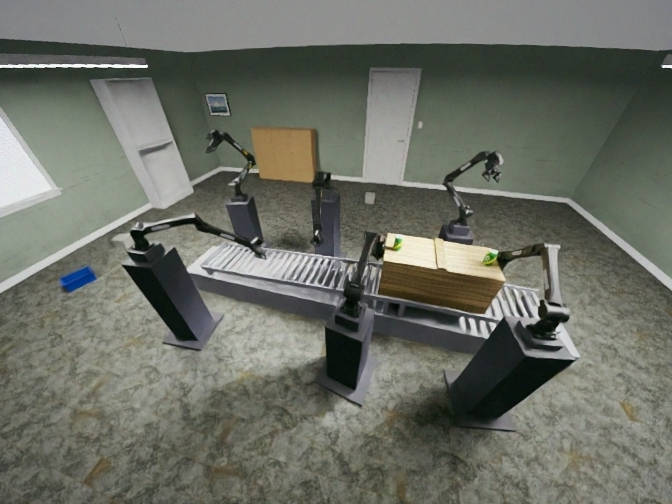

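>>> execute_actions([
  {"arm1":{"joints":{"joint1_rad":-0.08,"joint6_rad":0}},"arm2":{"joints":{"joint1_rad":0.13,"joint6_rad":-0.1,"joint3_rad":1.78,"joint2_rad":2.43}}},
], cameras=[])

>>> execute_actions([
  {"arm1":{"joints":{"joint1_rad":0.02,"joint6_rad":0.1}},"arm2":{"joints":{"joint1_rad":0.24,"joint6_rad":0}}},
], cameras=[])

>>> execute_actions([
  {"arm1":{"joints":{"joint1_rad":0.1,"joint6_rad":0.2}},"arm2":{"joints":{"joint1_rad":0.32}}},
], cameras=[])

>>> execute_actions([
  {"arm1":{"joints":{"joint1_rad":0.18,"joint6_rad":0.3}},"arm2":{"joints":{"joint1_rad":0.4}}},
], cameras=["cam_high"])

Scene clock: 15.37 s.
arm1.joint_positions: joint1_rad=-0.094 joint2_rad=+2.606 joint3_rad=+1.890 joint4_rad=-0.749 joint5_rad=+0.005 joint6_rad=-0.001 gripper_m=+0.001
arm1.joint_status: all done
arm1.hand: x=-1.2509 y=-0.0261 z=+0.6628 quat_wxyz=(-0.031, -0.689, -0.723, +0.038) (m; scene frame)
arm2.joint_positions: joint1_rad=+0.161 joint2_rad=+2.421 joint3_rad=+1.782 joint4_rad=-0.901 joint5_rad=-0.010 joint6_rad=-0.091 gripper_m=+0.000
arm2.joint_status: all done
arm2.hand: x=-0.2901 y=+0.0129 z=+0.6691 quat_wxyz=(-0.016, -0.688, -0.725, +0.008) (m; scene frame)
arm3.joint_positions: joint1_rad=-0.934 joint2_rad=+3.110 joint3_rad=+2.452 joint4_rad=-0.361 joint5_rad=+0.149 joint6_rad=-0.691 gripper_m=+0.001
arm3.joint_status: not commanded
arm3.hand: x=+0.6229 y=+0.1172 z=+0.6204 quat_wxyz=(+0.064, -0.747, -0.606, +0.266) (m; scene frame)
arm4.joint_positions: joint1_rad=-0.492 joint2_rad=+0.517 joint3_rad=+1.350 joint4_rad=-1.305 joint5_rad=+0.113 joint6_rad=+0.468 gripper_m=+0.095
arm4.joint_status: not commanded
arm4.hand: x=+1.4010 y=-0.4242 z=+1.3792 quat_wxyz=(-0.374, +0.305, -0.796, -0.367) (m; scene frame)
arm5.joint_positions: joint1_rad=+0.207 joint2_rad=+2.759 joint3_rad=+1.589 joint4_rad=-0.456 joint5_rad=-0.003 joint6_rad=+0.490 gripper_m=+0.000
arm5.joint_status: not commanded
arm5.hand: x=+0.2040 y=-0.1459 z=+0.6147 quat_wxyz=(+0.008, +0.570, -0.821, +0.023) (m; scene frame)
arm6.joint_positions: joint1_rad=+0.584 joint2_rad=+0.526 joint3_rad=+1.324 joint4_rad=-1.504 joint5_rad=+0.269 joint6_rad=+0.006 gripper_m=+0.094
arm6.joint_status: not commanded
arm6.hand: x=-1.1959 y=-0.4488 z=+1.2930 quat_wxyz=(-0.290, +0.784, -0.444, -0.323) (m; scene frame)
pictures: none
No camera images: the call's "cameras" was empty. Leave "cameras" out to get every camera's image.

Scene clock: 16.80 s.
arm1.joint_positions: joint1_rad=+0.008 joint2_rad=+2.606 joint3_rad=+1.890 joint4_rad=-0.749 joint5_rad=+0.005 joint6_rad=+0.099 gripper_m=+0.001
arm1.joint_status: all done
arm1.hand: x=-1.1802 y=-0.0193 z=+0.6624 quat_wxyz=(-0.035, -0.689, -0.723, +0.034) (m; scene frame)
arm2.joint_positions: joint1_rad=+0.265 joint2_rad=+2.421 joint3_rad=+1.782 joint4_rad=-0.901 joint5_rad=-0.008 joint6_rad=-0.002 gripper_m=+0.000
arm2.joint_status: all done
arm2.hand: x=-0.2209 y=+0.0139 z=+0.6693 quat_wxyz=(-0.016, -0.683, -0.730, +0.007) (m; scene frame)
arm3.joint_positions: joint1_rad=-0.934 joint2_rad=+3.110 joint3_rad=+2.452 joint4_rad=-0.361 joint5_rad=+0.149 joint6_rad=-0.691 gripper_m=+0.001
arm3.joint_status: not commanded
arm3.hand: x=+0.6229 y=+0.1172 z=+0.6204 quat_wxyz=(+0.064, -0.747, -0.606, +0.266) (m; scene frame)
arm4.joint_positions: joint1_rad=-0.492 joint2_rad=+0.517 joint3_rad=+1.350 joint4_rad=-1.305 joint5_rad=+0.113 joint6_rad=+0.468 gripper_m=+0.095
arm4.joint_status: not commanded
arm4.hand: x=+1.4010 y=-0.4242 z=+1.3792 quat_wxyz=(-0.374, +0.305, -0.796, -0.367) (m; scene frame)
arm5.joint_positions: joint1_rad=+0.207 joint2_rad=+2.759 joint3_rad=+1.589 joint4_rad=-0.456 joint5_rad=-0.003 joint6_rad=+0.490 gripper_m=+0.000
arm5.joint_status: not commanded
arm5.hand: x=+0.2040 y=-0.1459 z=+0.6147 quat_wxyz=(+0.008, +0.570, -0.821, +0.023) (m; scene frame)
arm6.joint_positions: joint1_rad=+0.584 joint2_rad=+0.526 joint3_rad=+1.324 joint4_rad=-1.504 joint5_rad=+0.269 joint6_rad=+0.006 gripper_m=+0.094
arm6.joint_status: not commanded
arm6.hand: x=-1.1959 y=-0.4488 z=+1.2930 quat_wxyz=(-0.290, +0.784, -0.444, -0.323) (m; scene frame)
pictures: none
No camera images: the call's "cameras" was empty. Leave "cameras" out to get every camera's image.

Scene clock: 18.13 s.
arm1.joint_positions: joint1_rad=+0.079 joint2_rad=+2.606 joint3_rad=+1.890 joint4_rad=-0.749 joint5_rad=+0.007 joint6_rad=+0.196 gripper_m=+0.001
arm1.joint_status: all done
arm1.hand: x=-1.1320 y=-0.0104 z=+0.6622 quat_wxyz=(-0.038, -0.698, -0.714, +0.031) (m; scene frame)
arm2.joint_positions: joint1_rad=+0.337 joint2_rad=+2.421 joint3_rad=+1.782 joint4_rad=-0.901 joint5_rad=-0.009 joint6_rad=+0.001 gripper_m=+0.000
arm2.joint_status: all done
arm2.hand: x=-0.1733 y=+0.0187 z=+0.6697 quat_wxyz=(-0.017, -0.657, -0.753, +0.007) (m; scene frame)
arm3.joint_positions: joint1_rad=-0.934 joint2_rad=+3.110 joint3_rad=+2.452 joint4_rad=-0.361 joint5_rad=+0.149 joint6_rad=-0.691 gripper_m=+0.001
arm3.joint_status: not commanded
arm3.hand: x=+0.6229 y=+0.1172 z=+0.6204 quat_wxyz=(+0.064, -0.747, -0.606, +0.266) (m; scene frame)
arm4.joint_positions: joint1_rad=-0.492 joint2_rad=+0.517 joint3_rad=+1.350 joint4_rad=-1.305 joint5_rad=+0.113 joint6_rad=+0.468 gripper_m=+0.095
arm4.joint_status: not commanded
arm4.hand: x=+1.4010 y=-0.4242 z=+1.3792 quat_wxyz=(-0.374, +0.305, -0.796, -0.367) (m; scene frame)
arm5.joint_positions: joint1_rad=+0.207 joint2_rad=+2.759 joint3_rad=+1.589 joint4_rad=-0.456 joint5_rad=-0.003 joint6_rad=+0.490 gripper_m=+0.000
arm5.joint_status: not commanded
arm5.hand: x=+0.2040 y=-0.1459 z=+0.6147 quat_wxyz=(+0.008, +0.570, -0.821, +0.023) (m; scene frame)
arm6.joint_positions: joint1_rad=+0.584 joint2_rad=+0.526 joint3_rad=+1.324 joint4_rad=-1.504 joint5_rad=+0.269 joint6_rad=+0.006 gripper_m=+0.094
arm6.joint_status: not commanded
arm6.hand: x=-1.1959 y=-0.4488 z=+1.2930 quat_wxyz=(-0.290, +0.784, -0.444, -0.323) (m; scene frame)
pictures: none
No camera images: the call's "cameras" was empty. Leave "cameras" out to get every camera's image.

Scene clock: 19.67 s.
arm1.joint_positions: joint1_rad=+0.161 joint2_rad=+2.606 joint3_rad=+1.890 joint4_rad=-0.749 joint5_rad=+0.004 joint6_rad=+0.286 gripper_m=+0.001
arm1.joint_status: all done
arm1.hand: x=-1.0766 y=+0.0042 z=+0.6620 quat_wxyz=(-0.041, -0.701, -0.711, +0.026) (m; scene frame)
arm2.joint_positions: joint1_rad=+0.427 joint2_rad=+2.420 joint3_rad=+1.782 joint4_rad=-0.898 joint5_rad=-0.009 joint6_rad=+0.004 gripper_m=+0.000
arm2.joint_status: all done
arm2.hand: x=-0.1139 y=+0.0290 z=+0.6703 quat_wxyz=(-0.018, -0.624, -0.781, +0.007) (m; scene frame)
arm3.joint_positions: joint1_rad=-0.934 joint2_rad=+3.110 joint3_rad=+2.452 joint4_rad=-0.361 joint5_rad=+0.149 joint6_rad=-0.691 gripper_m=+0.001
arm3.joint_status: not commanded
arm3.hand: x=+0.6229 y=+0.1172 z=+0.6204 quat_wxyz=(+0.064, -0.747, -0.606, +0.266) (m; scene frame)
arm4.joint_positions: joint1_rad=-0.492 joint2_rad=+0.517 joint3_rad=+1.350 joint4_rad=-1.305 joint5_rad=+0.113 joint6_rad=+0.468 gripper_m=+0.095
arm4.joint_status: not commanded
arm4.hand: x=+1.4010 y=-0.4242 z=+1.3792 quat_wxyz=(-0.374, +0.305, -0.796, -0.367) (m; scene frame)
arm5.joint_positions: joint1_rad=+0.207 joint2_rad=+2.759 joint3_rad=+1.589 joint4_rad=-0.456 joint5_rad=-0.003 joint6_rad=+0.490 gripper_m=+0.000
arm5.joint_status: not commanded
arm5.hand: x=+0.2040 y=-0.1459 z=+0.6147 quat_wxyz=(+0.008, +0.570, -0.821, +0.023) (m; scene frame)
arm6.joint_positions: joint1_rad=+0.584 joint2_rad=+0.526 joint3_rad=+1.324 joint4_rad=-1.504 joint5_rad=+0.269 joint6_rad=+0.006 gripper_m=+0.094
arm6.joint_status: not commanded
arm6.hand: x=-1.1959 y=-0.4488 z=+1.2930 quat_wxyz=(-0.290, +0.784, -0.444, -0.323) (m; scene frame)
pictures: cam_high
Images, in order (width x height): cam_high 672x504.

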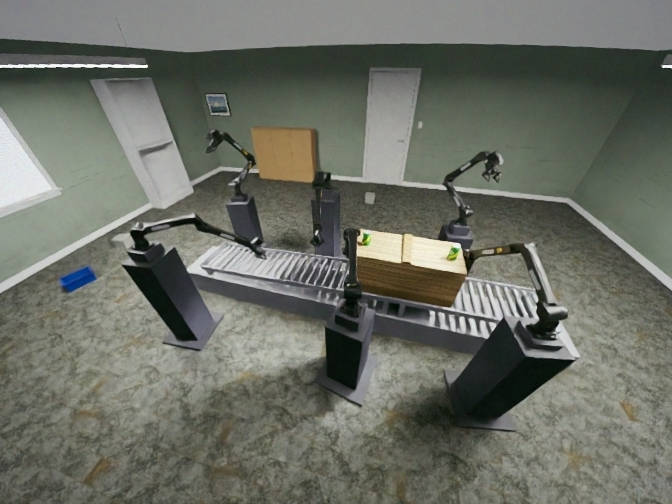

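>>> execute_actions([
  {"arm1":{"joints":{"joint1_rad":0.25,"joint6_rad":0.38}},"arm2":{"joints":{"joint1_rad":0.47,"joint2_rad":2.5}},"arm5":{"joints":{"joint1_rad":0.38,"joint2_rad":2.8,"joint3_rad":1.72,"joint6_rad":0.7}}},
], cameras=[])

>>> execute_actions([
  {"arm1":{"joints":{"joint1_rad":0.32,"joint6_rad":0.45}},"arm2":{"joints":{"joint1_rad":0.55}}},
], cameras=["cam_high","arm5_cam_wrist"])

Scene clock: 21.67 s.
arm1.joint_positions: joint1_rad=+0.236 joint2_rad=+2.605 joint3_rad=+1.890 joint4_rad=-0.749 joint5_rad=+0.001 joint6_rad=+0.366 gripper_m=+0.001
arm1.joint_status: all done
arm1.hand: x=-1.0267 y=+0.0213 z=+0.6626 quat_wxyz=(-0.044, -0.703, -0.710, +0.021) (m; scene frame)
arm2.joint_positions: joint1_rad=+0.526 joint2_rad=+2.484 joint3_rad=+1.780 joint4_rad=-0.887 joint5_rad=-0.020 joint6_rad=+0.004 gripper_m=+0.000
arm2.joint_status: joint1_rad off_target (ended at +0.526, target +0.470); the others done
arm2.hand: x=-0.0543 y=+0.0641 z=+0.6289 quat_wxyz=(+0.001, -0.584, -0.811, -0.014) (m; scene frame)
arm3.joint_positions: joint1_rad=-0.934 joint2_rad=+3.110 joint3_rad=+2.452 joint4_rad=-0.361 joint5_rad=+0.149 joint6_rad=-0.691 gripper_m=+0.001
arm3.joint_status: not commanded
arm3.hand: x=+0.6229 y=+0.1172 z=+0.6204 quat_wxyz=(+0.064, -0.747, -0.606, +0.266) (m; scene frame)
arm4.joint_positions: joint1_rad=-0.492 joint2_rad=+0.517 joint3_rad=+1.350 joint4_rad=-1.305 joint5_rad=+0.113 joint6_rad=+0.468 gripper_m=+0.095
arm4.joint_status: not commanded
arm4.hand: x=+1.4010 y=-0.4242 z=+1.3792 quat_wxyz=(-0.374, +0.305, -0.796, -0.367) (m; scene frame)
arm5.joint_positions: joint1_rad=+0.377 joint2_rad=+2.778 joint3_rad=+1.713 joint4_rad=-0.452 joint5_rad=+0.000 joint6_rad=+0.690 gripper_m=+0.000
arm5.joint_status: all done
arm5.hand: x=+0.0968 y=-0.1046 z=+0.6244 quat_wxyz=(-0.013, +0.558, -0.829, -0.027) (m; scene frame)
arm6.joint_positions: joint1_rad=+0.584 joint2_rad=+0.526 joint3_rad=+1.324 joint4_rad=-1.504 joint5_rad=+0.269 joint6_rad=+0.006 gripper_m=+0.094
arm6.joint_status: not commanded
arm6.hand: x=-1.1959 y=-0.4488 z=+1.2930 quat_wxyz=(-0.290, +0.784, -0.444, -0.323) (m; scene frame)
pictures: none
No camera images: the call's "cameras" was empty. Leave "cameras" out to get every camera's image.

Scene clock: 22.87 s.
arm1.joint_positions: joint1_rad=+0.316 joint2_rad=+2.605 joint3_rad=+1.890 joint4_rad=-0.749 joint5_rad=-0.002 joint6_rad=+0.436 gripper_m=+0.001
arm1.joint_status: all done
arm1.hand: x=-0.9749 y=+0.0441 z=+0.6624 quat_wxyz=(-0.046, -0.699, -0.714, +0.016) (m; scene frame)
arm2.joint_positions: joint1_rad=+0.614 joint2_rad=+2.484 joint3_rad=+1.783 joint4_rad=-0.879 joint5_rad=-0.019 joint6_rad=-0.004 gripper_m=+0.000
arm2.joint_status: joint1_rad off_target (ended at +0.614, target +0.550)
arm2.hand: x=-0.0003 y=+0.0815 z=+0.6300 quat_wxyz=(-0.003, -0.545, -0.838, -0.011) (m; scene frame)
arm3.joint_positions: joint1_rad=-0.934 joint2_rad=+3.110 joint3_rad=+2.452 joint4_rad=-0.361 joint5_rad=+0.149 joint6_rad=-0.691 gripper_m=+0.001
arm3.joint_status: not commanded
arm3.hand: x=+0.6229 y=+0.1172 z=+0.6204 quat_wxyz=(+0.064, -0.747, -0.606, +0.266) (m; scene frame)
arm4.joint_positions: joint1_rad=-0.492 joint2_rad=+0.517 joint3_rad=+1.350 joint4_rad=-1.305 joint5_rad=+0.113 joint6_rad=+0.468 gripper_m=+0.095
arm4.joint_status: not commanded
arm4.hand: x=+1.4010 y=-0.4242 z=+1.3792 quat_wxyz=(-0.374, +0.305, -0.796, -0.367) (m; scene frame)
arm5.joint_positions: joint1_rad=+0.377 joint2_rad=+2.778 joint3_rad=+1.713 joint4_rad=-0.452 joint5_rad=+0.000 joint6_rad=+0.690 gripper_m=+0.000
arm5.joint_status: not commanded
arm5.hand: x=+0.0968 y=-0.1046 z=+0.6244 quat_wxyz=(-0.013, +0.558, -0.829, -0.027) (m; scene frame)
arm6.joint_positions: joint1_rad=+0.584 joint2_rad=+0.526 joint3_rad=+1.324 joint4_rad=-1.504 joint5_rad=+0.269 joint6_rad=+0.006 gripper_m=+0.094
arm6.joint_status: not commanded
arm6.hand: x=-1.1959 y=-0.4488 z=+1.2930 quat_wxyz=(-0.290, +0.784, -0.444, -0.323) (m; scene frame)
pictures: arm5_cam_wrist, cam_high
camera_calibration (this result's frames):
arm5_cam_wrist: T_world_to_cam=[[0.928556, -0.370545, -0.0219227, -0.119059], [-0.299384, -0.782531, 0.545907, -0.385229], [-0.219438, -0.500342, -0.837559, 0.615413], [0, 0, 0, 1]] pos_world=[0.130267, -0.0376537, 0.723134]
Images, in order (width x height): arm5_cam_wrist 504x504, cam_high 672x504.

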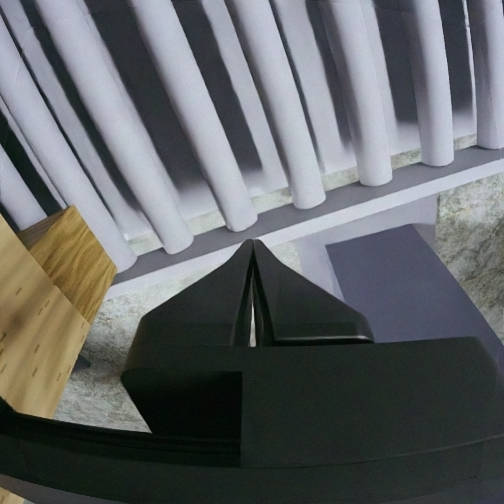

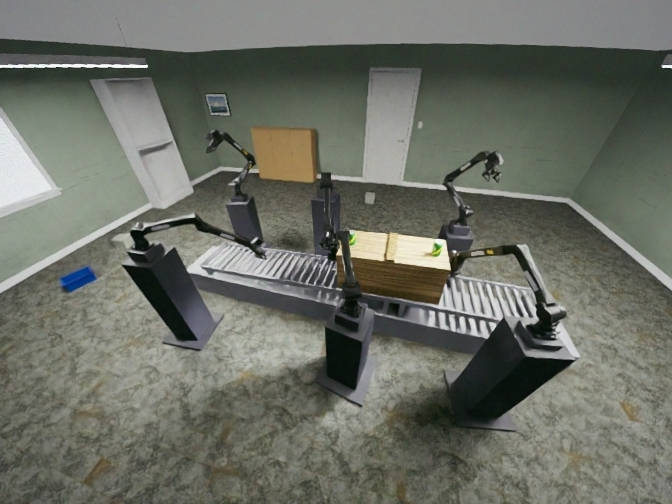

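>>> execute_actions([
  {"arm2":{"joints":{"joint1_rad":0.63}},"arm5":{"joints":{"joint6_rad":1.2}},"arm1":{"joints":{"joint1_rad":0.38}}},
], cameras=[])

>>> execute_actions([
  {"arm2":{"joints":{"joint1_rad":0.71}}},
], cameras=[])

>>> execute_actions([
  {"arm2":{"joints":{"joint1_rad":0.78}}},
], cameras=["cam_high","arm5_cam_wrist","arm2_cam_wrist"])

Scene clock: 24.73 s.
arm1.joint_positions: joint1_rad=+0.374 joint2_rad=+2.605 joint3_rad=+1.890 joint4_rad=-0.749 joint5_rad=-0.003 joint6_rad=+0.437 gripper_m=+0.001
arm1.joint_status: all done
arm1.hand: x=-0.9395 y=+0.0628 z=+0.6623 quat_wxyz=(-0.046, -0.679, -0.733, +0.014) (m; scene frame)
arm2.joint_positions: joint1_rad=+0.679 joint2_rad=+2.484 joint3_rad=+1.784 joint4_rad=-0.881 joint5_rad=-0.015 joint6_rad=-0.007 gripper_m=+0.000
arm2.joint_status: joint1_rad off_target (ended at +0.679, target +0.630)
arm2.hand: x=+0.0376 y=+0.0999 z=+0.6303 quat_wxyz=(-0.001, -0.516, -0.857, -0.009) (m; scene frame)
arm3.joint_positions: joint1_rad=-0.934 joint2_rad=+3.110 joint3_rad=+2.452 joint4_rad=-0.361 joint5_rad=+0.149 joint6_rad=-0.691 gripper_m=+0.001
arm3.joint_status: not commanded
arm3.hand: x=+0.6229 y=+0.1172 z=+0.6204 quat_wxyz=(+0.064, -0.747, -0.606, +0.266) (m; scene frame)
arm4.joint_positions: joint1_rad=-0.492 joint2_rad=+0.517 joint3_rad=+1.350 joint4_rad=-1.305 joint5_rad=+0.113 joint6_rad=+0.468 gripper_m=+0.095
arm4.joint_status: not commanded
arm4.hand: x=+1.4010 y=-0.4242 z=+1.3792 quat_wxyz=(-0.374, +0.305, -0.796, -0.367) (m; scene frame)
arm5.joint_positions: joint1_rad=+0.377 joint2_rad=+2.778 joint3_rad=+1.713 joint4_rad=-0.452 joint5_rad=+0.000 joint6_rad=+1.190 gripper_m=+0.000
arm5.joint_status: all done
arm5.hand: x=+0.0968 y=-0.1046 z=+0.6244 quat_wxyz=(-0.006, +0.335, -0.942, -0.029) (m; scene frame)
arm6.joint_positions: joint1_rad=+0.584 joint2_rad=+0.526 joint3_rad=+1.324 joint4_rad=-1.504 joint5_rad=+0.269 joint6_rad=+0.006 gripper_m=+0.094
arm6.joint_status: not commanded
arm6.hand: x=-1.1959 y=-0.4488 z=+1.2930 quat_wxyz=(-0.290, +0.784, -0.444, -0.323) (m; scene frame)
pictures: none
No camera images: the call's "cameras" was empty. Leave "cameras" out to get every camera's image.

Scene clock: 25.97 s.
arm1.joint_positions: joint1_rad=+0.374 joint2_rad=+2.605 joint3_rad=+1.890 joint4_rad=-0.749 joint5_rad=-0.003 joint6_rad=+0.437 gripper_m=+0.001
arm1.joint_status: not commanded
arm1.hand: x=-0.9395 y=+0.0628 z=+0.6623 quat_wxyz=(-0.046, -0.679, -0.733, +0.014) (m; scene frame)
arm2.joint_positions: joint1_rad=+0.755 joint2_rad=+2.484 joint3_rad=+1.786 joint4_rad=-0.880 joint5_rad=-0.014 joint6_rad=-0.011 gripper_m=+0.000
arm2.joint_status: joint1_rad off_target (ended at +0.755, target +0.710)
arm2.hand: x=+0.0811 y=+0.1231 z=+0.6311 quat_wxyz=(-0.002, -0.481, -0.876, -0.007) (m; scene frame)
arm3.joint_positions: joint1_rad=-0.934 joint2_rad=+3.110 joint3_rad=+2.452 joint4_rad=-0.361 joint5_rad=+0.149 joint6_rad=-0.691 gripper_m=+0.001
arm3.joint_status: not commanded
arm3.hand: x=+0.6229 y=+0.1172 z=+0.6204 quat_wxyz=(+0.064, -0.747, -0.606, +0.266) (m; scene frame)
arm4.joint_positions: joint1_rad=-0.492 joint2_rad=+0.517 joint3_rad=+1.350 joint4_rad=-1.305 joint5_rad=+0.113 joint6_rad=+0.468 gripper_m=+0.095
arm4.joint_status: not commanded
arm4.hand: x=+1.4010 y=-0.4242 z=+1.3792 quat_wxyz=(-0.374, +0.305, -0.796, -0.367) (m; scene frame)
arm5.joint_positions: joint1_rad=+0.377 joint2_rad=+2.778 joint3_rad=+1.713 joint4_rad=-0.452 joint5_rad=+0.000 joint6_rad=+1.190 gripper_m=+0.000
arm5.joint_status: not commanded
arm5.hand: x=+0.0968 y=-0.1046 z=+0.6244 quat_wxyz=(-0.006, +0.335, -0.942, -0.029) (m; scene frame)
arm6.joint_positions: joint1_rad=+0.584 joint2_rad=+0.526 joint3_rad=+1.324 joint4_rad=-1.504 joint5_rad=+0.269 joint6_rad=+0.006 gripper_m=+0.094
arm6.joint_status: not commanded
arm6.hand: x=-1.1959 y=-0.4488 z=+1.2930 quat_wxyz=(-0.290, +0.784, -0.444, -0.323) (m; scene frame)
pictures: none
No camera images: the call's "cameras" was empty. Leave "cameras" out to get every camera's image.

Scene clock: 27.13 s.
arm1.joint_positions: joint1_rad=+0.374 joint2_rad=+2.605 joint3_rad=+1.890 joint4_rad=-0.749 joint5_rad=-0.003 joint6_rad=+0.437 gripper_m=+0.001
arm1.joint_status: not commanded
arm1.hand: x=-0.9395 y=+0.0628 z=+0.6623 quat_wxyz=(-0.046, -0.679, -0.733, +0.014) (m; scene frame)
arm2.joint_positions: joint1_rad=+0.814 joint2_rad=+2.484 joint3_rad=+1.786 joint4_rad=-0.883 joint5_rad=-0.009 joint6_rad=-0.012 gripper_m=+0.000
arm2.joint_status: all done
arm2.hand: x=+0.1120 y=+0.1447 z=+0.6311 quat_wxyz=(+0.001, -0.455, -0.890, -0.006) (m; scene frame)
arm3.joint_positions: joint1_rad=-0.934 joint2_rad=+3.110 joint3_rad=+2.452 joint4_rad=-0.361 joint5_rad=+0.149 joint6_rad=-0.691 gripper_m=+0.001
arm3.joint_status: not commanded
arm3.hand: x=+0.6229 y=+0.1172 z=+0.6204 quat_wxyz=(+0.064, -0.747, -0.606, +0.266) (m; scene frame)
arm4.joint_positions: joint1_rad=-0.492 joint2_rad=+0.517 joint3_rad=+1.350 joint4_rad=-1.305 joint5_rad=+0.113 joint6_rad=+0.468 gripper_m=+0.095
arm4.joint_status: not commanded
arm4.hand: x=+1.4010 y=-0.4242 z=+1.3792 quat_wxyz=(-0.374, +0.305, -0.796, -0.367) (m; scene frame)
arm5.joint_positions: joint1_rad=+0.374 joint2_rad=+2.778 joint3_rad=+1.713 joint4_rad=-0.452 joint5_rad=+0.000 joint6_rad=+1.190 gripper_m=+0.000
arm5.joint_status: not commanded
arm5.hand: x=+0.0985 y=-0.1041 z=+0.6244 quat_wxyz=(-0.006, +0.334, -0.942, -0.029) (m; scene frame)
arm6.joint_positions: joint1_rad=+0.584 joint2_rad=+0.526 joint3_rad=+1.324 joint4_rad=-1.504 joint5_rad=+0.269 joint6_rad=+0.006 gripper_m=+0.094
arm6.joint_status: not commanded
arm6.hand: x=-1.1959 y=-0.4488 z=+1.2930 quat_wxyz=(-0.290, +0.784, -0.444, -0.323) (m; scene frame)
pictures: arm2_cam_wrist, arm5_cam_wrist, cam_high
camera_calibration (this result's frames):
arm2_cam_wrist: T_world_to_cam=[[-0.808258, -0.588828, 0.0000416673, 0.172907], [-0.472814, 0.649053, 0.595967, -0.411336], [-0.350949, 0.481675, -0.803009, 0.59862], [0, 0, 0, 1]] pos_world=[0.155353, 0.0804509, 0.725833]
arm5_cam_wrist: T_world_to_cam=[[0.634202, -0.771943, -0.0434979, -0.119768], [-0.622941, -0.543491, 0.562639, -0.337985], [-0.457965, -0.32973, -0.825558, 0.649846], [0, 0, 0, 1]] pos_world=[0.16302, -0.0618719, 0.721439]
Images, in order (width x height): arm2_cam_wrist 504x504, arm5_cam_wrist 504x504, cam_high 672x504.

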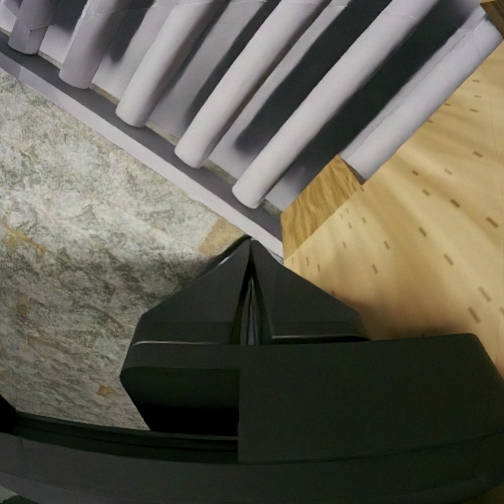

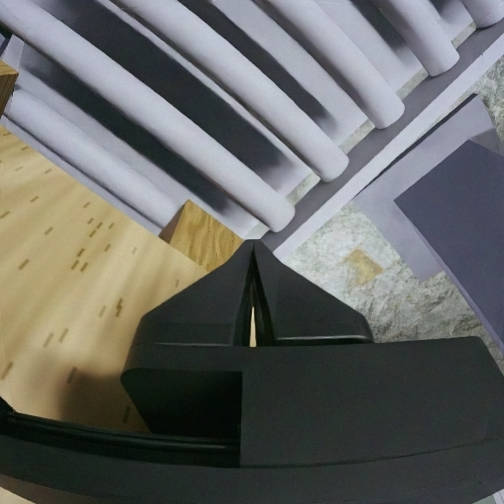

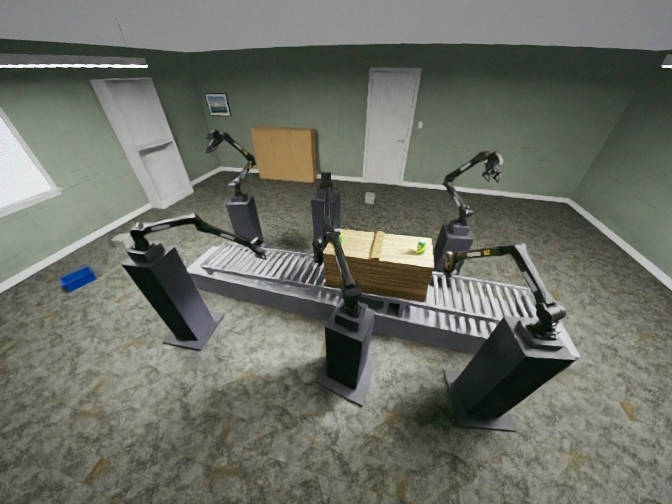

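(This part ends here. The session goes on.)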